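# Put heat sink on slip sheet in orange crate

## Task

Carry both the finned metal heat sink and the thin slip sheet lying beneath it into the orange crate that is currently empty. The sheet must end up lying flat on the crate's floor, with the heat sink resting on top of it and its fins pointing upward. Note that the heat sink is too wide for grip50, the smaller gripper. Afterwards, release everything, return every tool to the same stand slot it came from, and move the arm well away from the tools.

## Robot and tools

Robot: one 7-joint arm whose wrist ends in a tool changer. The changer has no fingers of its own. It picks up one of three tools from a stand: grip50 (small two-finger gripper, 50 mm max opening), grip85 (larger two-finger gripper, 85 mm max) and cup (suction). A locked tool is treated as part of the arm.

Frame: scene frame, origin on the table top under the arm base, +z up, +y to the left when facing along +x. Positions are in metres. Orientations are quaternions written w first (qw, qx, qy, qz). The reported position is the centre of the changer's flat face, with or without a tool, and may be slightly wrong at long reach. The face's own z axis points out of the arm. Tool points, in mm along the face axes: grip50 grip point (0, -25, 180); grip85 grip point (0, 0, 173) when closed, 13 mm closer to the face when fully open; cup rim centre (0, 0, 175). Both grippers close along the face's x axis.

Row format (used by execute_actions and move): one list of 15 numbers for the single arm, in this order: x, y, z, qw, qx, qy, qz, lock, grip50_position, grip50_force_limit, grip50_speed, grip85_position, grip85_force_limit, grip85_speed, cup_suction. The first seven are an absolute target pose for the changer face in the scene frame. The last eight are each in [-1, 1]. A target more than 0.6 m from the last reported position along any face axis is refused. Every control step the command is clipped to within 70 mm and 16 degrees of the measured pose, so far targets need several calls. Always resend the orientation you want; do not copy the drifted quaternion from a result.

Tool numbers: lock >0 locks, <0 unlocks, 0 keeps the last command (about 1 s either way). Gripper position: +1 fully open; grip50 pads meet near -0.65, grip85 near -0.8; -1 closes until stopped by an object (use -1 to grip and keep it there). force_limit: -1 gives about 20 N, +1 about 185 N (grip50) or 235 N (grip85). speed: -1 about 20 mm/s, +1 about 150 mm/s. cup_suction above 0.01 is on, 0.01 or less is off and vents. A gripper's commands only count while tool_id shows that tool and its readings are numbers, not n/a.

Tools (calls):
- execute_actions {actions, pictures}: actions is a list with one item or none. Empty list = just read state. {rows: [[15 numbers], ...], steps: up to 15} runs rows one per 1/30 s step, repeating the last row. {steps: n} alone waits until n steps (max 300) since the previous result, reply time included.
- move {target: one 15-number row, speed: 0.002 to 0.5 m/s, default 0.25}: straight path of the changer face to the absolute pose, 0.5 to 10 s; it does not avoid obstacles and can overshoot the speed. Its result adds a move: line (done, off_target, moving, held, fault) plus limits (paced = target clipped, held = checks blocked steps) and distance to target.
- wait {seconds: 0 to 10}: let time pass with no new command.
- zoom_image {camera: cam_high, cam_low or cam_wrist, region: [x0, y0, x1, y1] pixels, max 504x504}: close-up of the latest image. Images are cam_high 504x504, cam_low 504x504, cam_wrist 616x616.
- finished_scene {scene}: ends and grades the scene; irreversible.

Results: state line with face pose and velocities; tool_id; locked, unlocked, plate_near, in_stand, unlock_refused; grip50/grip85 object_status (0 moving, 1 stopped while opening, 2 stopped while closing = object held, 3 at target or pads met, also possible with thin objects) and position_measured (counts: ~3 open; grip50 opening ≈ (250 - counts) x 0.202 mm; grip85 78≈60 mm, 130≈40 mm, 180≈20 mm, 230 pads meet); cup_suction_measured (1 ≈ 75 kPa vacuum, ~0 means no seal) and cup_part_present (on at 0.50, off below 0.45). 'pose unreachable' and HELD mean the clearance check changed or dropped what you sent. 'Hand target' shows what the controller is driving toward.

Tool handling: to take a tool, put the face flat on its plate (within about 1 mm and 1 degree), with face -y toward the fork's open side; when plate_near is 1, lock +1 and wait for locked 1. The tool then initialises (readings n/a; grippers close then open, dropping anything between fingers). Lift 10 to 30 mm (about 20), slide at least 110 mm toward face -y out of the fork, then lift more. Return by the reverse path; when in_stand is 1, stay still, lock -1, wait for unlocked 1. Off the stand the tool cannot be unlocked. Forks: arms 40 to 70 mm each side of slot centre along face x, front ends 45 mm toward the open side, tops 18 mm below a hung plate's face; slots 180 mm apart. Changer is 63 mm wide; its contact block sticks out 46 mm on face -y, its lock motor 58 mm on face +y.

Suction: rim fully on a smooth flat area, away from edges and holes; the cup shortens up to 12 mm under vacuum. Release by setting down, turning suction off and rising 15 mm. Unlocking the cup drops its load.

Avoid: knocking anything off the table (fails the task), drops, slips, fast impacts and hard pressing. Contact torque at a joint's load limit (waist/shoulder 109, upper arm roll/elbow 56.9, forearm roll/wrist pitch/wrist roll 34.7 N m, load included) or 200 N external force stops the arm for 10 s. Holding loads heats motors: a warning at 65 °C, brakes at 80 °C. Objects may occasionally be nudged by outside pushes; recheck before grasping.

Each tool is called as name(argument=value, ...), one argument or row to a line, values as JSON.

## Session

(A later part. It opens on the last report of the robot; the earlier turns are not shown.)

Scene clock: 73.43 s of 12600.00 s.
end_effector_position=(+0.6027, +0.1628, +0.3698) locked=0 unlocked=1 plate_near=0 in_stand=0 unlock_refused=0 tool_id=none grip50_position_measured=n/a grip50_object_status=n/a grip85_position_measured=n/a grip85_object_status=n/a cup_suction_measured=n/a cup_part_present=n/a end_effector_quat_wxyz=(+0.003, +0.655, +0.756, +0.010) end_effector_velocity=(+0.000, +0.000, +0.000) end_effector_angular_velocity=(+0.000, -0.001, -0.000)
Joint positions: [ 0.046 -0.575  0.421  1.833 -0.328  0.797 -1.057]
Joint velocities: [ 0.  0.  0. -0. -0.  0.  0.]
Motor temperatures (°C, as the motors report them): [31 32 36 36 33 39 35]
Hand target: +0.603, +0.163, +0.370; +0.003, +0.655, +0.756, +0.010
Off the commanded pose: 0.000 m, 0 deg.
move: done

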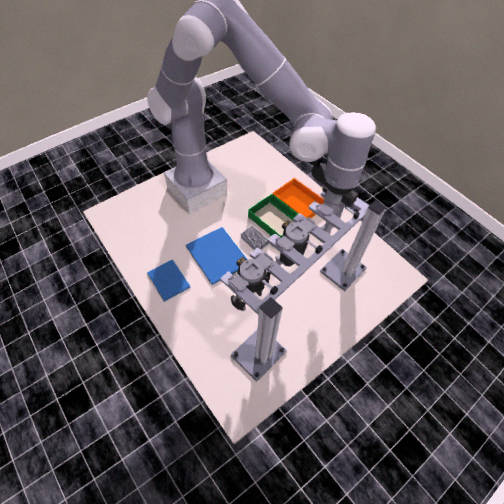

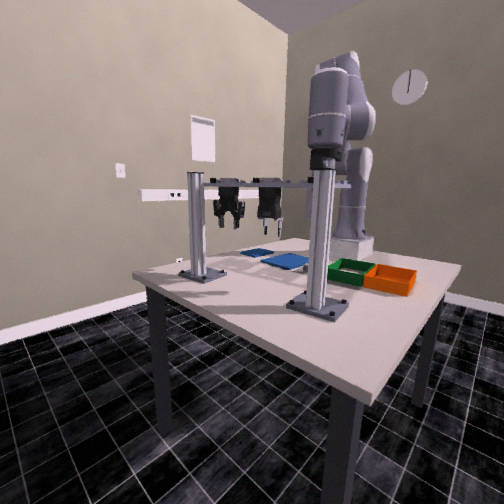

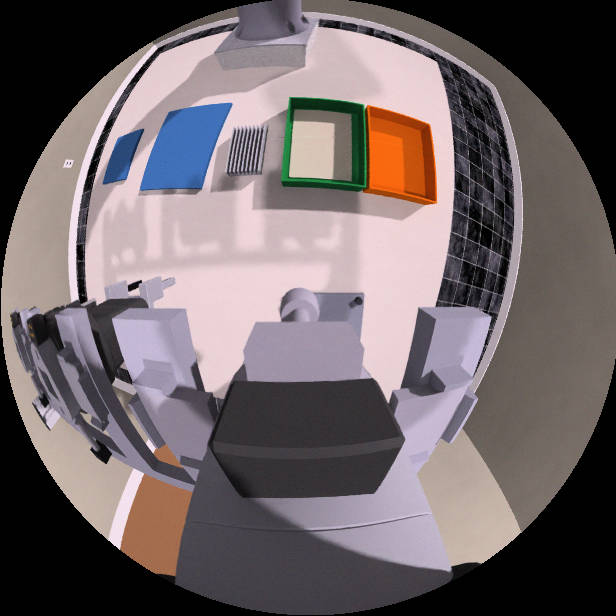

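zoom_image(
  camera="cam_wrist",
  region=[200,270,420,420],
)

move(
  target=[0.6026,0.1628,0.3665,0.003,0.6547,0.7559,0.010,0,0,0,0,0,0,0,0],
  speed=0.005,
)

move(
  target=[0.6026,0.1628,0.365,0.003,0.6547,0.7559,0.010,0,0,0,0,0,0,0,0],
  speed=0.004,
)

Region (200, 270, 420, 420) of cam_wrist's 616x616 image, scaled by 2.291, with more detail than that image has; it fills the top 344 rows of this view, and the rest is white.

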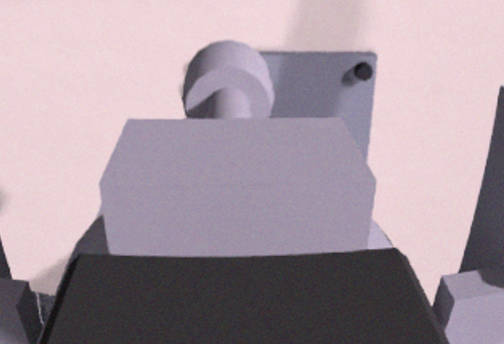

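Scene clock: 75.10 s of 12600.00 s.
end_effector_position=(+0.6026, +0.1629, +0.3666) locked=0 unlocked=1 plate_near=0 in_stand=1 unlock_refused=0 tool_id=none grip50_position_measured=n/a grip50_object_status=n/a grip85_position_measured=n/a grip85_object_status=n/a cup_suction_measured=n/a cup_part_present=n/a end_effector_quat_wxyz=(+0.003, +0.655, +0.756, +0.010) end_effector_velocity=(+0.000, -0.000, -0.000) end_effector_angular_velocity=(+0.000, -0.000, -0.000)
Joint positions: [ 0.047 -0.58   0.419  1.836 -0.332  0.804 -1.055]
Joint velocities: [-0.  0. -0.  0.  0.  0.  0.]
Motor temperatures (°C, as the motors report them): [31 32 36 36 33 39 35]
Hand target: +0.603, +0.163, +0.366; +0.003, +0.655, +0.756, +0.010
Off the commanded pose: 0.000 m, 0 deg.
move: done

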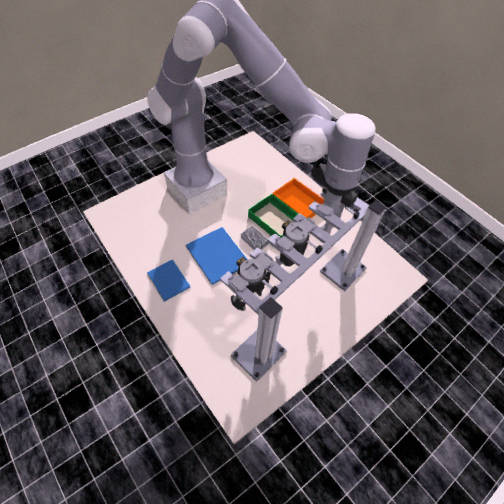

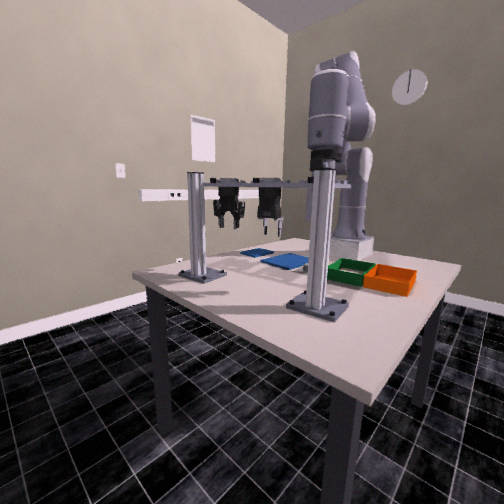

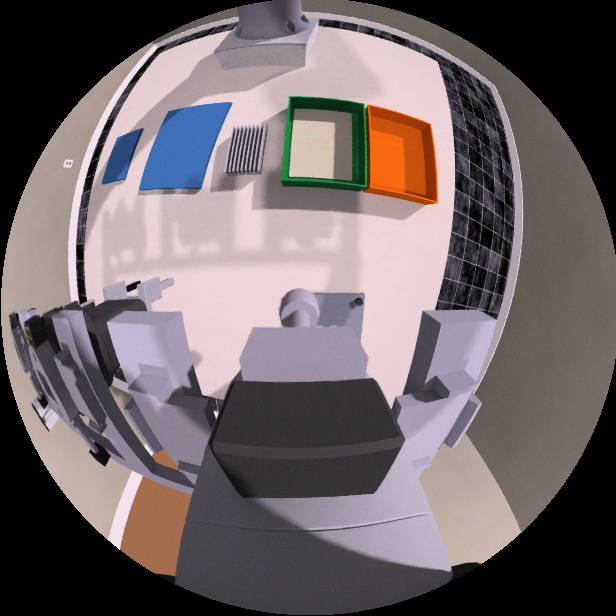

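Scene clock: 75.80 s of 12600.00 s.
end_effector_position=(+0.6027, +0.1627, +0.3652) locked=0 unlocked=1 plate_near=1 in_stand=1 unlock_refused=0 tool_id=none grip50_position_measured=n/a grip50_object_status=n/a grip85_position_measured=n/a grip85_object_status=n/a cup_suction_measured=n/a cup_part_present=n/a end_effector_quat_wxyz=(+0.003, +0.655, +0.756, +0.010) end_effector_velocity=(-0.000, +0.000, +0.000) end_effector_angular_velocity=(+0.000, +0.000, +0.000)
Joint positions: [ 0.047 -0.582  0.417  1.837 -0.333  0.808 -1.054]
Joint velocities: [ 0. -0. -0. -0.  0. -0. -0.]
Motor temperatures (°C, as the motors report them): [31 32 36 36 33 39 35]
Hand target: +0.603, +0.163, +0.365; +0.003, +0.655, +0.756, +0.010
Off the commanded pose: 0.000 m, 0 deg.
move: done

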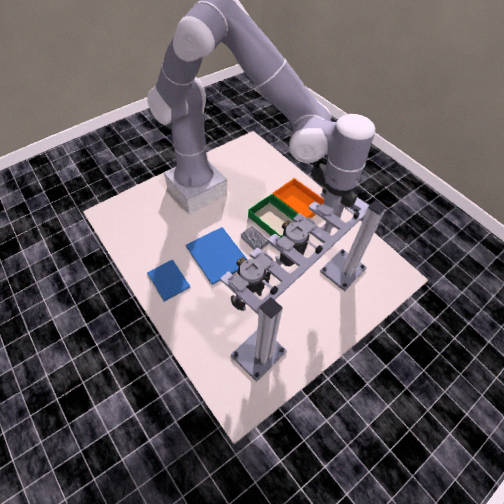

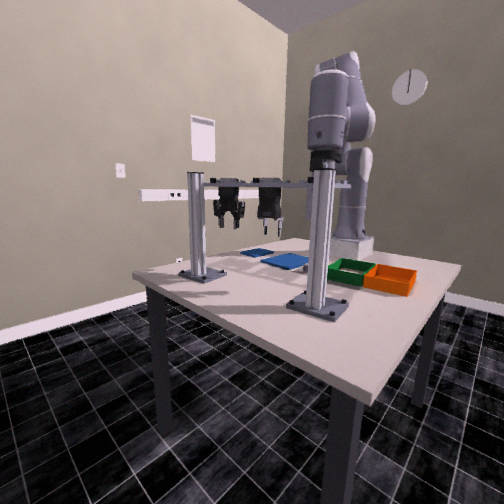

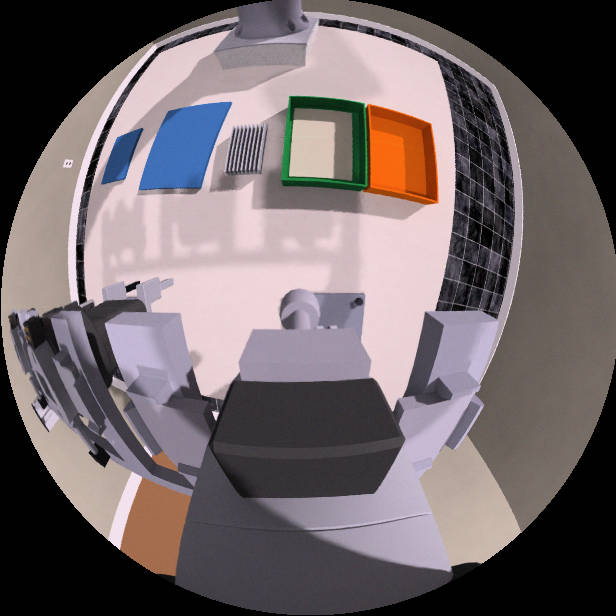

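Lucky. Lock, exit, go over green crate.

execute_actions(
  actions=[
    {"rows":[[0.6026,0.1628,0.365,0.003,0.6547,0.7559,0.010,1,0,0,0,0,0,0,0]],"steps":15},
  ],
  pictures=false,
)

execute_actions(
  actions=[
    {"rows":[[0.6026,0.1628,0.365,0.003,0.6547,0.7559,0.010,1,0,0,0,0,0,0,0]],"steps":15},
  ],
  pictures=false,
)

execute_actions(
  actions=[
    {"rows":[[0.6026,0.1628,0.365,0.003,0.6547,0.7559,0.010,1,0,0,0,0,0,0,0]],"steps":10},
  ],
  pictures=false,
)

move(
  target=[0.6026,0.1628,0.386,0.003,0.6547,0.7559,0.010,0,0,0,0,0,0,0,0],
  speed=0.04,
)

move(
  target=[0.479,0.1454,0.386,0.003,0.6547,0.7559,0.010,0,0,0,0,0,0,0,0],
  speed=0.08,
)

move(
  target=[0.365,0.172,0.26,0.003,0.6756,0.7373,0.010,0,0,0,0,0,0,0,0],
  speed=0.18,
)

Scene clock: 77.53 s of 12600.00 s.
end_effector_position=(+0.6027, +0.1627, +0.3652) locked=0 unlocked=0 plate_near=1 in_stand=1 unlock_refused=0 tool_id=none grip50_position_measured=n/a grip50_object_status=n/a grip85_position_measured=n/a grip85_object_status=n/a cup_suction_measured=n/a cup_part_present=n/a end_effector_quat_wxyz=(+0.003, +0.655, +0.756, +0.010) end_effector_velocity=(-0.002, +0.000, -0.004) end_effector_angular_velocity=(-0.002, +0.007, +0.002)
Joint positions: [ 0.047 -0.582  0.417  1.837 -0.333  0.808 -1.054]
Joint velocities: [ 0.001 -0.003  0.     0.004 -0.     0.     0.   ]
Motor temperatures (°C, as the motors report them): [31 32 36 36 33 39 35]
Hand target: +0.603, +0.163, +0.365; +0.003, +0.655, +0.756, +0.010
Off the commanded pose: 0.000 m, 0 deg.
Steps of this call (steps 1 to 37: nothing new was sent; steps 38 to 52: all 15 steps of this action). Readings (end_effector_position | what the end effector reports):
38: (+0.6027, +0.1627, +0.3652) | locked=0 unlocked=0 plate_near=1 in_stand=1 unlock_refused=0 tool_id=none grip50_position_measured=n/a grip50_object_status=n/a grip85_position_measured=n/a grip85_object_status=n/a cup_suction_measured=n/a cup_part_present=n/a
39: (+0.6027, +0.1627, +0.3652) | locked=0 unlocked=0 plate_near=1 in_stand=1 unlock_refused=0 tool_id=none grip50_position_measured=n/a grip50_object_status=n/a grip85_position_measured=n/a grip85_object_status=n/a cup_suction_measured=n/a cup_part_present=n/a
41: (+0.6027, +0.1627, +0.3652) | locked=0 unlocked=0 plate_near=1 in_stand=1 unlock_refused=0 tool_id=none grip50_position_measured=n/a grip50_object_status=n/a grip85_position_measured=n/a grip85_object_status=n/a cup_suction_measured=n/a cup_part_present=n/a
45: (+0.6027, +0.1627, +0.3652) | locked=0 unlocked=0 plate_near=1 in_stand=1 unlock_refused=0 tool_id=none grip50_position_measured=n/a grip50_object_status=n/a grip85_position_measured=n/a grip85_object_status=n/a cup_suction_measured=n/a cup_part_present=n/a
52: the state above

Scene clock: 78.03 s of 12600.00 s.
end_effector_position=(+0.6026, +0.1628, +0.3651) locked=1 unlocked=0 plate_near=1 in_stand=1 unlock_refused=0 tool_id=cup grip50_position_measured=n/a grip50_object_status=n/a grip85_position_measured=n/a grip85_object_status=n/a cup_suction_measured=n/a cup_part_present=n/a end_effector_quat_wxyz=(+0.003, +0.655, +0.756, +0.010) end_effector_velocity=(+0.000, -0.001, +0.000) end_effector_angular_velocity=(+0.000, +0.000, -0.002)
Joint positions: [ 0.048 -0.582  0.417  1.837 -0.333  0.808 -1.054]
Joint velocities: [-0.001  0.    -0.    -0.     0.    -0.     0.001]
Motor temperatures (°C, as the motors report them): [31 32 36 36 33 39 35]
Hand target: +0.603, +0.163, +0.365; +0.003, +0.655, +0.756, +0.010
Off the commanded pose: 0.000 m, 0 deg.
Steps of this call (steps 1 to 15: all 15 steps of this action). Readings (end_effector_position | what the end effector reports):
1: (+0.6026, +0.1627, +0.3651) | locked=0 unlocked=0 plate_near=1 in_stand=1 unlock_refused=0 tool_id=none grip50_position_measured=n/a grip50_object_status=n/a grip85_position_measured=n/a grip85_object_status=n/a cup_suction_measured=n/a cup_part_present=n/a
2: (+0.6026, +0.1627, +0.3650) | locked=0 unlocked=0 plate_near=1 in_stand=1 unlock_refused=0 tool_id=none grip50_position_measured=n/a grip50_object_status=n/a grip85_position_measured=n/a grip85_object_status=n/a cup_suction_measured=n/a cup_part_present=n/a
4: (+0.6025, +0.1627, +0.3649) | locked=0 unlocked=0 plate_near=1 in_stand=1 unlock_refused=0 tool_id=none grip50_position_measured=n/a grip50_object_status=n/a grip85_position_measured=n/a grip85_object_status=n/a cup_suction_measured=n/a cup_part_present=n/a
8: (+0.6026, +0.1627, +0.3649) | locked=0 unlocked=0 plate_near=1 in_stand=1 unlock_refused=0 tool_id=none grip50_position_measured=n/a grip50_object_status=n/a grip85_position_measured=n/a grip85_object_status=n/a cup_suction_measured=n/a cup_part_present=n/a
15: the state above

Scene clock: 78.37 s of 12600.00 s.
end_effector_position=(+0.6026, +0.1628, +0.3651) locked=1 unlocked=0 plate_near=1 in_stand=1 unlock_refused=0 tool_id=cup grip50_position_measured=n/a grip50_object_status=n/a grip85_position_measured=n/a grip85_object_status=n/a cup_suction_measured=n/a cup_part_present=n/a end_effector_quat_wxyz=(+0.003, +0.655, +0.756, +0.010) end_effector_velocity=(-0.000, +0.000, -0.000) end_effector_angular_velocity=(-0.000, +0.000, +0.001)
Joint positions: [ 0.048 -0.582  0.417  1.837 -0.333  0.808 -1.054]
Joint velocities: [ 0.001  0.     0.     0.    -0.     0.    -0.   ]
Motor temperatures (°C, as the motors report them): [31 32 36 36 33 39 35]
Hand target: +0.603, +0.163, +0.365; +0.003, +0.655, +0.756, +0.010
Off the commanded pose: 0.000 m, 0 deg.
Steps of this call (steps 1 to 10: all 10 steps of this action). Readings (end_effector_position | what the end effector reports):
1: (+0.6026, +0.1628, +0.3651) | locked=1 unlocked=0 plate_near=1 in_stand=1 unlock_refused=0 tool_id=cup grip50_position_measured=n/a grip50_object_status=n/a grip85_position_measured=n/a grip85_object_status=n/a cup_suction_measured=n/a cup_part_present=n/a
2: (+0.6026, +0.1628, +0.3651) | locked=1 unlocked=0 plate_near=1 in_stand=1 unlock_refused=0 tool_id=cup grip50_position_measured=n/a grip50_object_status=n/a grip85_position_measured=n/a grip85_object_status=n/a cup_suction_measured=n/a cup_part_present=n/a
4: (+0.6026, +0.1628, +0.3651) | locked=1 unlocked=0 plate_near=1 in_stand=1 unlock_refused=0 tool_id=cup grip50_position_measured=n/a grip50_object_status=n/a grip85_position_measured=n/a grip85_object_status=n/a cup_suction_measured=n/a cup_part_present=n/a
8: (+0.6026, +0.1628, +0.3651) | locked=1 unlocked=0 plate_near=1 in_stand=1 unlock_refused=0 tool_id=cup grip50_position_measured=n/a grip50_object_status=n/a grip85_position_measured=n/a grip85_object_status=n/a cup_suction_measured=n/a cup_part_present=n/a
10: the state above

Scene clock: 79.37 s of 12600.00 s.
end_effector_position=(+0.6026, +0.1628, +0.3862) locked=1 unlocked=0 plate_near=1 in_stand=0 unlock_refused=0 tool_id=cup grip50_position_measured=n/a grip50_object_status=n/a grip85_position_measured=n/a grip85_object_status=n/a cup_suction_measured=0.01 cup_part_present=0 end_effector_quat_wxyz=(+0.003, +0.655, +0.756, +0.010) end_effector_velocity=(-0.000, -0.000, -0.000) end_effector_angular_velocity=(-0.000, +0.000, -0.000)
Joint positions: [ 0.038 -0.55   0.434  1.82  -0.314  0.761 -1.067]
Joint velocities: [-0. -0. -0.  0.  0. -0. -0.]
Motor temperatures (°C, as the motors report them): [31 32 36 36 33 39 35]
Hand target: +0.602, +0.163, +0.386; +0.003, +0.655, +0.756, +0.010
Off the commanded pose: 0.000 m, 0 deg.
move: done

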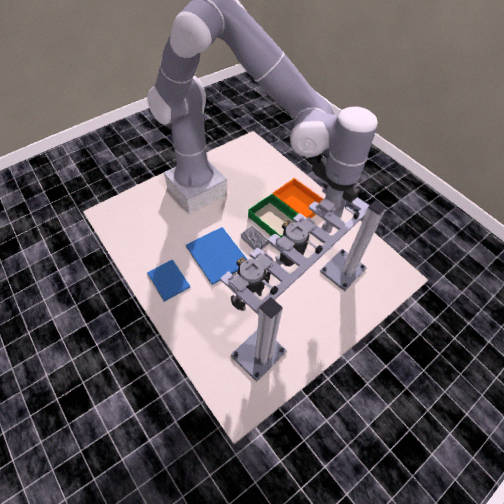

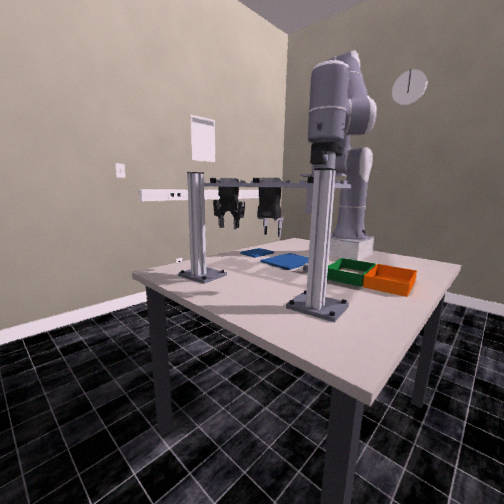

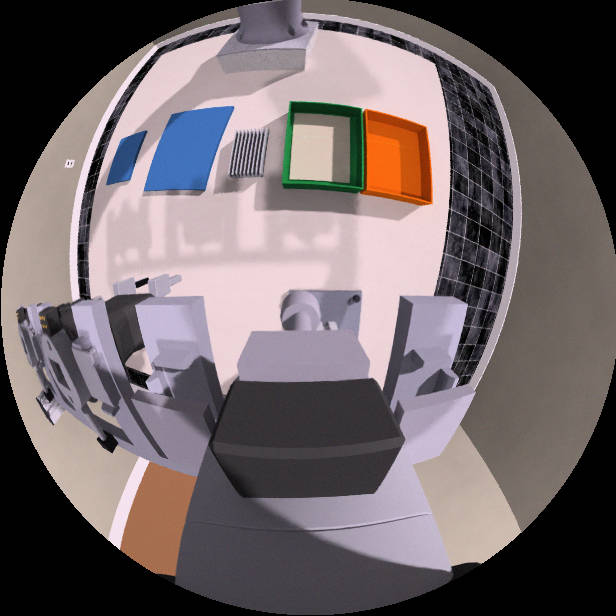

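Scene clock: 81.20 s of 12600.00 s.
end_effector_position=(+0.4789, +0.1452, +0.3854) locked=1 unlocked=0 plate_near=1 in_stand=0 unlock_refused=0 tool_id=cup grip50_position_measured=n/a grip50_object_status=n/a grip85_position_measured=n/a grip85_object_status=n/a cup_suction_measured=0.01 cup_part_present=0 end_effector_quat_wxyz=(+0.003, +0.655, +0.756, +0.010) end_effector_velocity=(-0.000, +0.000, -0.000) end_effector_angular_velocity=(-0.000, +0.001, +0.000)
Joint positions: [-0.006 -0.319  0.501  2.182 -0.256  0.904 -1.023]
Joint velocities: [ 0.    -0.001 -0.    -0.     0.    -0.    -0.   ]
Motor temperatures (°C, as the motors report them): [31 32 36 36 33 39 35]
Hand target: +0.479, +0.145, +0.385; +0.003, +0.655, +0.756, +0.010
Off the commanded pose: 0.001 m, 0 deg.
move: done

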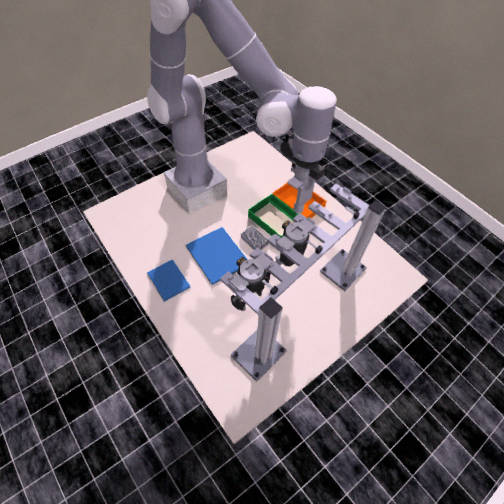

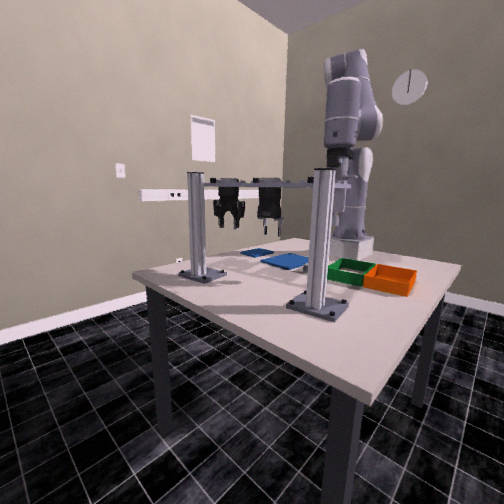

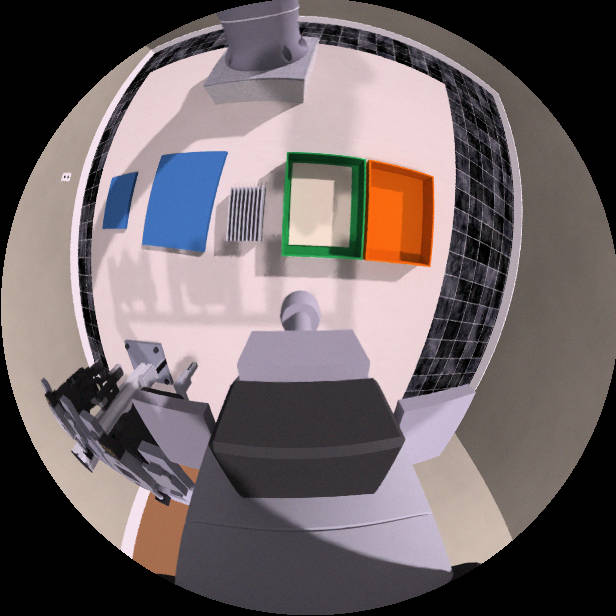

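Scene clock: 82.57 s of 12600.00 s.
end_effector_position=(+0.3654, +0.1722, +0.2594) locked=1 unlocked=0 plate_near=1 in_stand=0 unlock_refused=0 tool_id=cup grip50_position_measured=n/a grip50_object_status=n/a grip85_position_measured=n/a grip85_object_status=n/a cup_suction_measured=0.01 cup_part_present=0 end_effector_quat_wxyz=(+0.002, +0.676, +0.737, +0.010) end_effector_velocity=(+0.000, -0.000, -0.000) end_effector_angular_velocity=(-0.000, +0.000, -0.002)
Joint positions: [ 0.359 -0.469  0.128  2.572 -0.679  1.472 -0.491]
Joint velocities: [-0.001 -0.     0.     0.     0.    -0.     0.001]
Motor temperatures (°C, as the motors report them): [31 32 36 36 33 39 35]
Hand target: +0.365, +0.172, +0.259; +0.002, +0.676, +0.737, +0.010
Off the commanded pose: 0.001 m, 0 deg.
move: done

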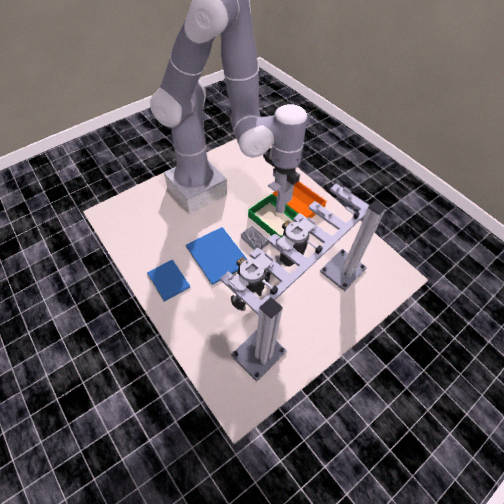

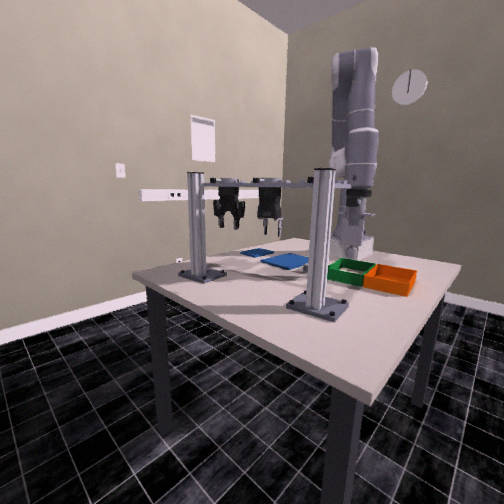

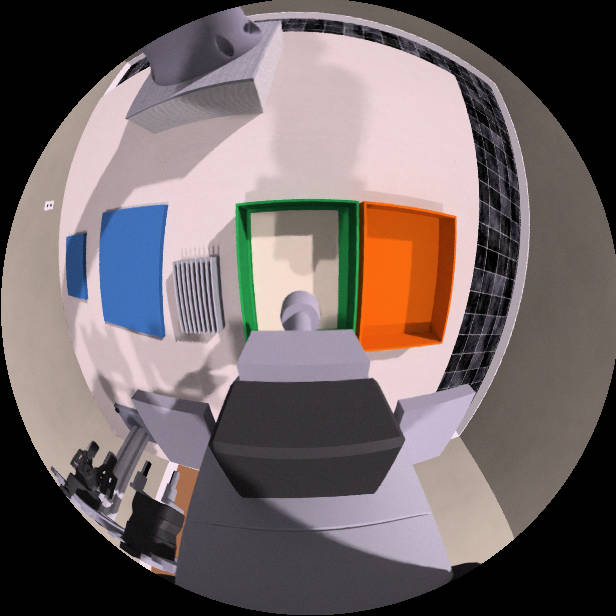

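move(
  target=[0.365,0.169,0.21,0.003,0.6756,0.7373,0.010,0,0,0,0,0,0,0,0],
  speed=0.08,
)

Scene clock: 83.83 s of 12600.00 s.
end_effector_position=(+0.3650, +0.1694, +0.2097) locked=1 unlocked=0 plate_near=1 in_stand=0 unlock_refused=0 tool_id=cup grip50_position_measured=n/a grip50_object_status=n/a grip85_position_measured=n/a grip85_object_status=n/a cup_suction_measured=0.01 cup_part_present=0 end_effector_quat_wxyz=(+0.002, +0.675, +0.737, +0.010) end_effector_velocity=(+0.000, -0.001, +0.000) end_effector_angular_velocity=(+0.000, -0.000, -0.002)
Joint positions: [ 0.613 -0.637 -0.181  2.596 -0.748  1.722 -0.428]
Joint velocities: [-0.002  0.001  0.     0.    -0.    -0.     0.   ]
Motor temperatures (°C, as the motors report them): [31 32 36 36 33 39 35]
Hand target: +0.365, +0.169, +0.210; +0.003, +0.675, +0.737, +0.010
Off the commanded pose: 0.001 m, 0 deg.
move: done

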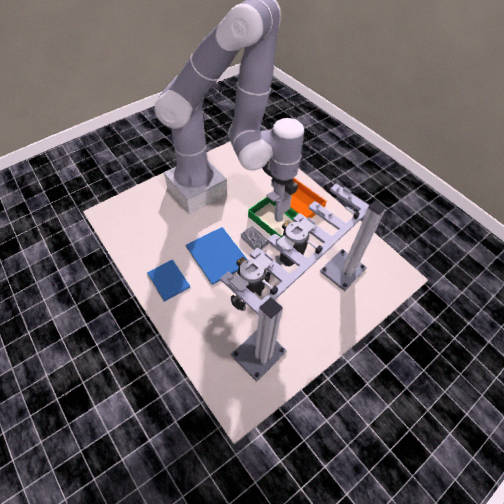

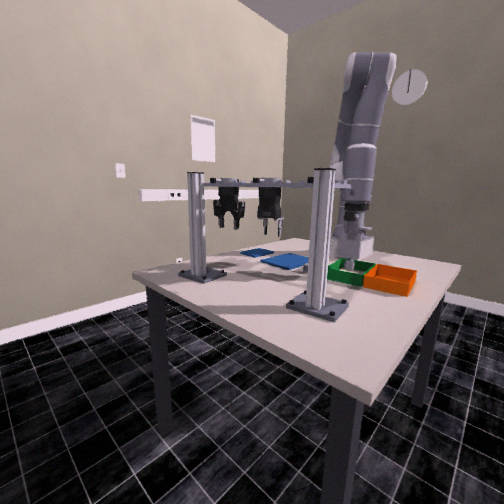

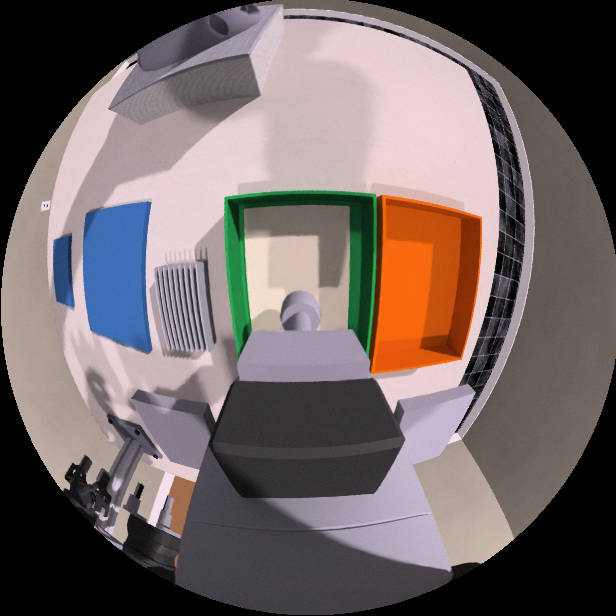

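move(
  target=[0.350,0.167,0.186,0.003,0.6756,0.7373,0.010,0,0,0,0,0,0,0,1],
  speed=0.03,
)

move(
  target=[0.350,0.167,0.181,0.003,0.6756,0.7373,0.010,0,0,0,0,0,0,0,1],
  speed=0.006,
)

Scene clock: 86.17 s of 12600.00 s.
end_effector_position=(+0.3498, +0.1672, +0.1857) locked=1 unlocked=0 plate_near=1 in_stand=0 unlock_refused=0 tool_id=cup grip50_position_measured=n/a grip50_object_status=n/a grip85_position_measured=n/a grip85_object_status=n/a cup_suction_measured=0.01 cup_part_present=0 end_effector_quat_wxyz=(+0.003, +0.675, +0.737, +0.010) end_effector_velocity=(+0.000, -0.000, +0.000) end_effector_angular_velocity=(+0.000, -0.000, -0.000)
Joint positions: [ 0.755 -0.747 -0.285  2.625 -0.672  1.871 -0.441]
Joint velocities: [-0.     0.001 -0.     0.     0.     0.     0.   ]
Motor temperatures (°C, as the motors report them): [31 32 36 36 33 39 35]
Hand target: +0.350, +0.167, +0.186; +0.003, +0.676, +0.737, +0.010
Off the commanded pose: 0.000 m, 0 deg.
move: done

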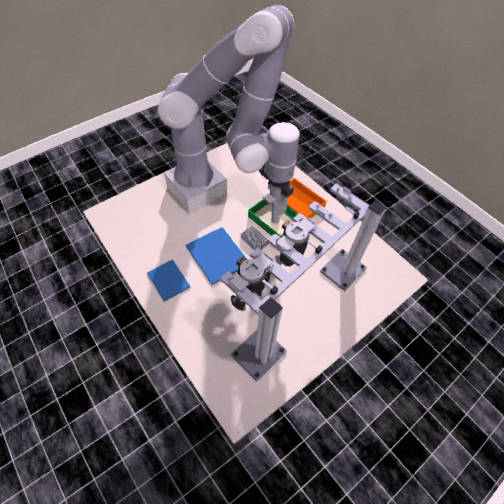

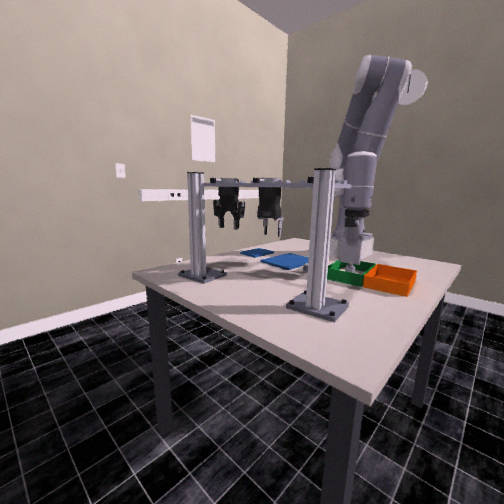

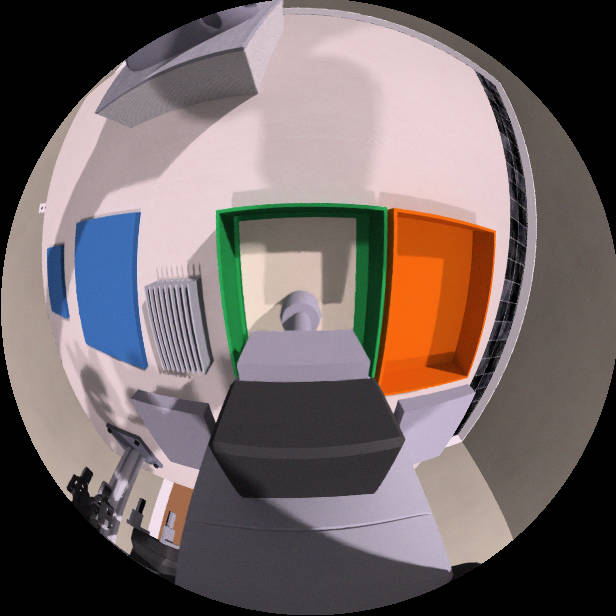

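Scene clock: 87.17 s of 12600.00 s.
end_effector_position=(+0.3498, +0.1670, +0.1809) locked=1 unlocked=0 plate_near=1 in_stand=0 unlock_refused=0 tool_id=cup grip50_position_measured=n/a grip50_object_status=n/a grip85_position_measured=n/a grip85_object_status=n/a cup_suction_measured=0.96 cup_part_present=1 end_effector_quat_wxyz=(+0.003, +0.676, +0.737, +0.010) end_effector_velocity=(+0.000, +0.000, +0.000) end_effector_angular_velocity=(+0.000, -0.000, -0.001)
Joint positions: [ 0.764 -0.768 -0.291  2.621 -0.663  1.887 -0.443]
Joint velocities: [-0.  0.  0.  0.  0. -0.  0.]
Motor temperatures (°C, as the motors report them): [31 32 36 36 33 39 35]
Hand target: +0.350, +0.167, +0.181; +0.003, +0.676, +0.737, +0.010
Off the commanded pose: 0.000 m, 0 deg.
move: done

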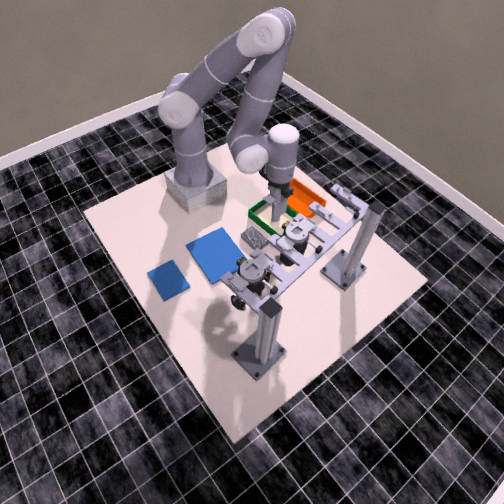

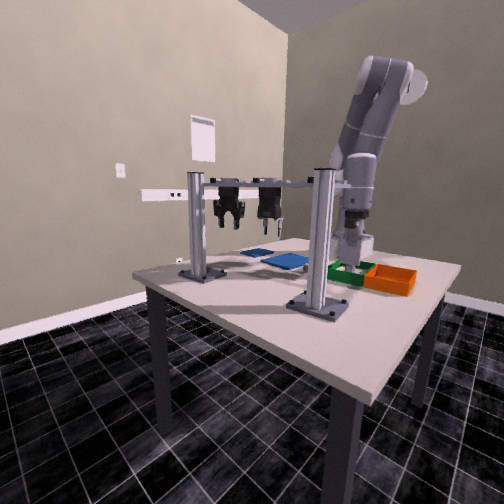

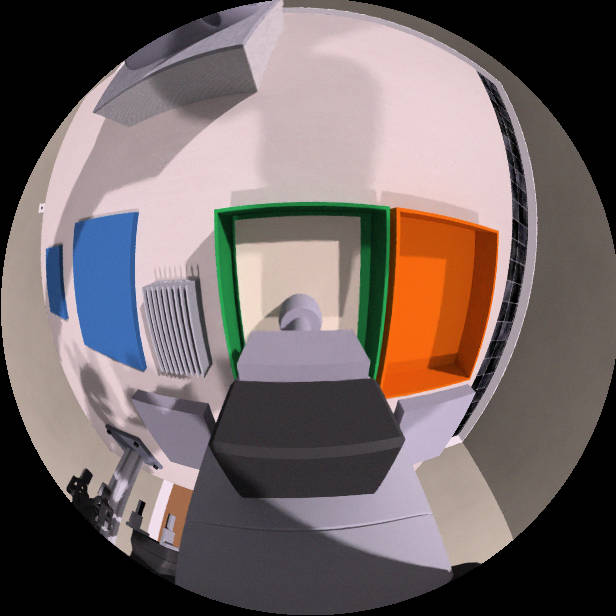

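move(
  target=[0.350,0.167,0.27,0.003,0.6756,0.7373,0.010,0,0,0,0,0,0,0,1],
  speed=0.07,
)

move(
  target=[0.338,0.308,0.26,0.003,0.6756,0.7373,0.010,0,0,0,0,0,0,0,1],
  speed=0.1,
)

move(
  target=[0.338,0.308,0.232,0.003,0.6756,0.7373,0.010,0,0,0,0,0,0,0,1],
  speed=0.04,
)

Scene clock: 89.63 s of 12600.00 s.
end_effector_position=(+0.3500, +0.1664, +0.2705) locked=1 unlocked=0 plate_near=1 in_stand=0 unlock_refused=0 tool_id=cup grip50_position_measured=n/a grip50_object_status=n/a grip85_position_measured=n/a grip85_object_status=n/a cup_suction_measured=0.96 cup_part_present=1 end_effector_quat_wxyz=(+0.004, +0.676, +0.737, +0.010) end_effector_velocity=(-0.000, -0.000, -0.000) end_effector_angular_velocity=(-0.001, +0.000, -0.000)
Joint positions: [ 0.344 -0.416  0.152  2.616 -0.675  1.46  -0.485]
Joint velocities: [-0. -0. -0. -0. -0. -0.  0.]
Motor temperatures (°C, as the motors report them): [31 32 36 36 33 39 35]
Hand target: +0.350, +0.167, +0.270; +0.004, +0.676, +0.737, +0.010
Off the commanded pose: 0.001 m, 0 deg.
move: done

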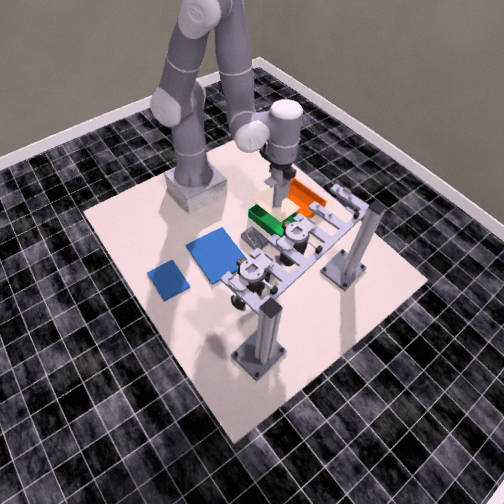

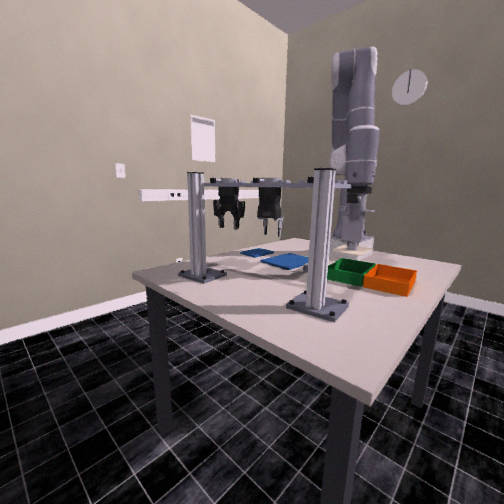

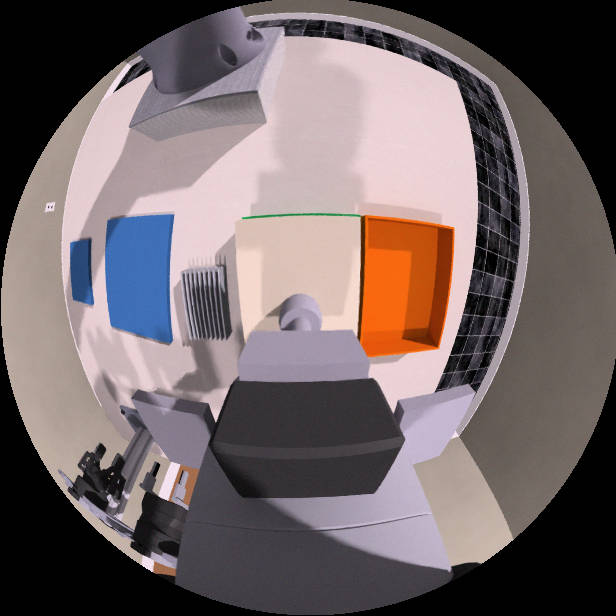

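Scene clock: 91.33 s of 12600.00 s.
end_effector_position=(+0.3372, +0.3085, +0.2603) locked=1 unlocked=0 plate_near=1 in_stand=0 unlock_refused=0 tool_id=cup grip50_position_measured=n/a grip50_object_status=n/a grip85_position_measured=n/a grip85_object_status=n/a cup_suction_measured=0.96 cup_part_present=1 end_effector_quat_wxyz=(+0.002, +0.676, +0.737, +0.010) end_effector_velocity=(+0.000, -0.001, -0.000) end_effector_angular_velocity=(-0.001, +0.000, -0.001)
Joint positions: [ 0.571 -0.538  0.246  2.405 -0.631  1.339 -0.241]
Joint velocities: [-0.001 -0.     0.     0.    -0.    -0.001 -0.   ]
Motor temperatures (°C, as the motors report them): [31 32 36 36 33 39 35]
Hand target: +0.337, +0.308, +0.260; +0.002, +0.676, +0.737, +0.010
Off the commanded pose: 0.001 m, 0 deg.
move: done

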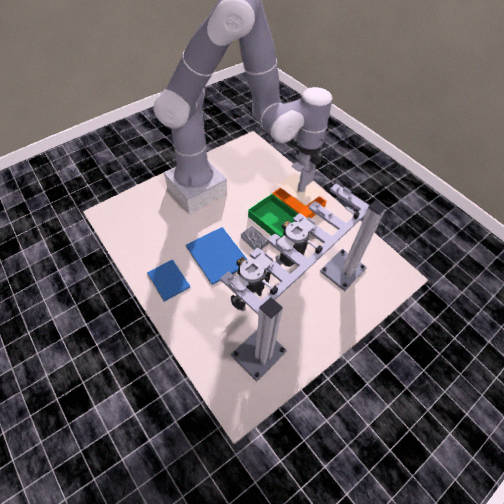

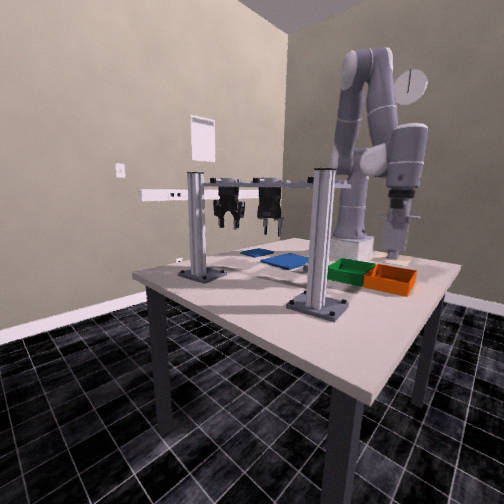

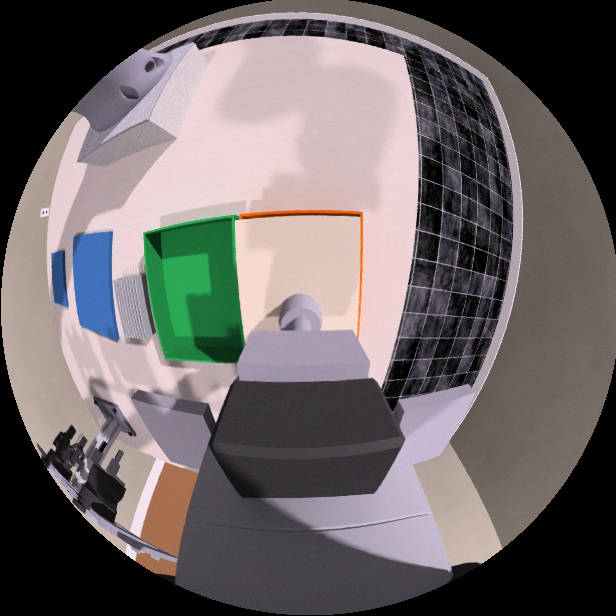

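Scene clock: 92.27 s of 12600.00 s.
end_effector_position=(+0.3380, +0.3082, +0.2319) locked=1 unlocked=0 plate_near=1 in_stand=0 unlock_refused=0 tool_id=cup grip50_position_measured=n/a grip50_object_status=n/a grip85_position_measured=n/a grip85_object_status=n/a cup_suction_measured=0.96 cup_part_present=1 end_effector_quat_wxyz=(+0.003, +0.675, +0.737, +0.010) end_effector_velocity=(+0.000, +0.000, +0.000) end_effector_angular_velocity=(+0.001, -0.001, +0.000)
Joint positions: [ 0.65  -0.608  0.128  2.412 -0.707  1.438 -0.183]
Joint velocities: [ 0.     0.001  0.     0.    -0.     0.001  0.   ]
Motor temperatures (°C, as the motors report them): [31 32 36 36 33 39 35]
Hand target: +0.338, +0.308, +0.232; +0.003, +0.676, +0.737, +0.010
Off the commanded pose: 0.000 m, 0 deg.
move: done

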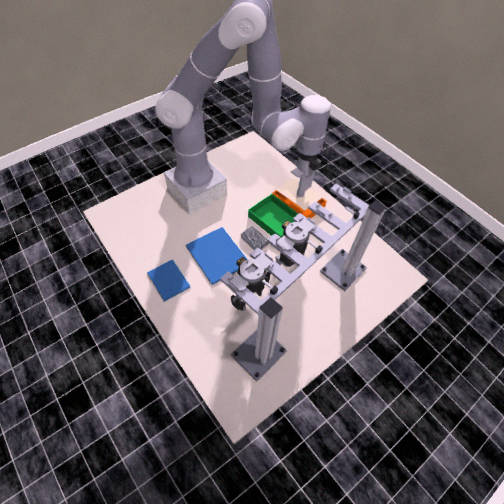

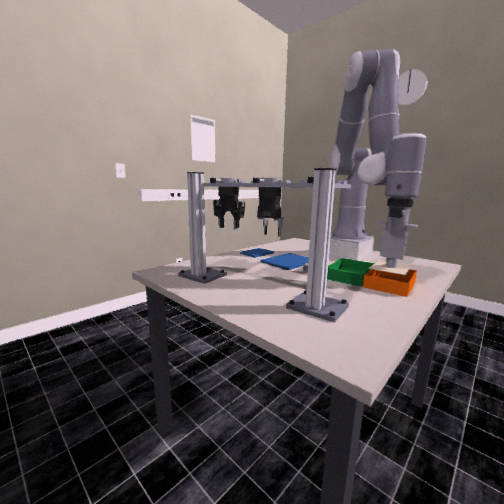

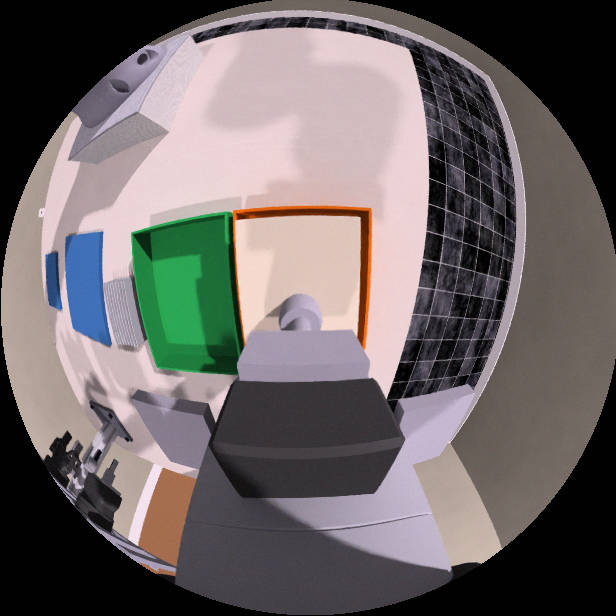

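move(
  target=[0.342,0.3115,0.212,0.003,0.6756,0.7373,0.010,0,0,0,0,0,0,0,1],
  speed=0.02,
)

Scene clock: 94.47 s of 12600.00 s.
end_effector_position=(+0.3419, +0.3116, +0.2119) locked=1 unlocked=0 plate_near=1 in_stand=0 unlock_refused=0 tool_id=cup grip50_position_measured=n/a grip50_object_status=n/a grip85_position_measured=n/a grip85_object_status=n/a cup_suction_measured=0.96 cup_part_present=1 end_effector_quat_wxyz=(+0.003, +0.676, +0.737, +0.010) end_effector_velocity=(+0.000, -0.000, +0.000) end_effector_angular_velocity=(+0.000, +0.000, -0.001)
Joint positions: [ 0.699 -0.665  0.062  2.396 -0.736  1.495 -0.158]
Joint velocities: [-0.001  0.     0.     0.     0.     0.     0.   ]
Motor temperatures (°C, as the motors report them): [31 32 36 36 33 39 35]
Hand target: +0.342, +0.312, +0.212; +0.003, +0.676, +0.737, +0.010
Off the commanded pose: 0.000 m, 0 deg.
move: done

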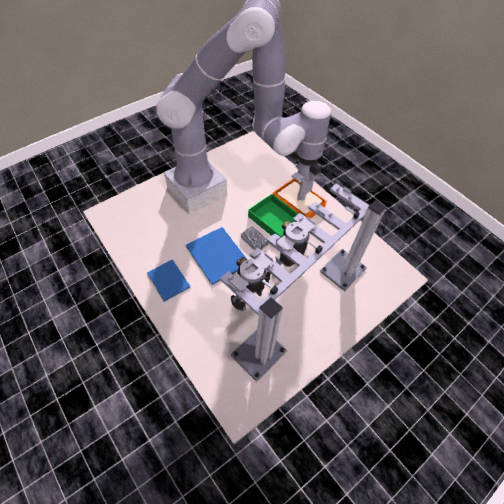

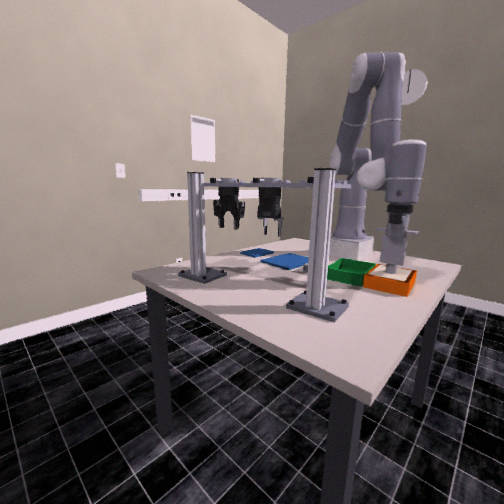

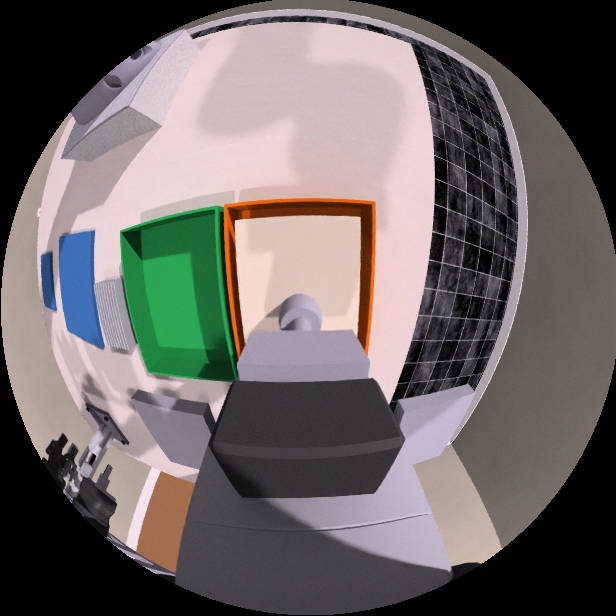

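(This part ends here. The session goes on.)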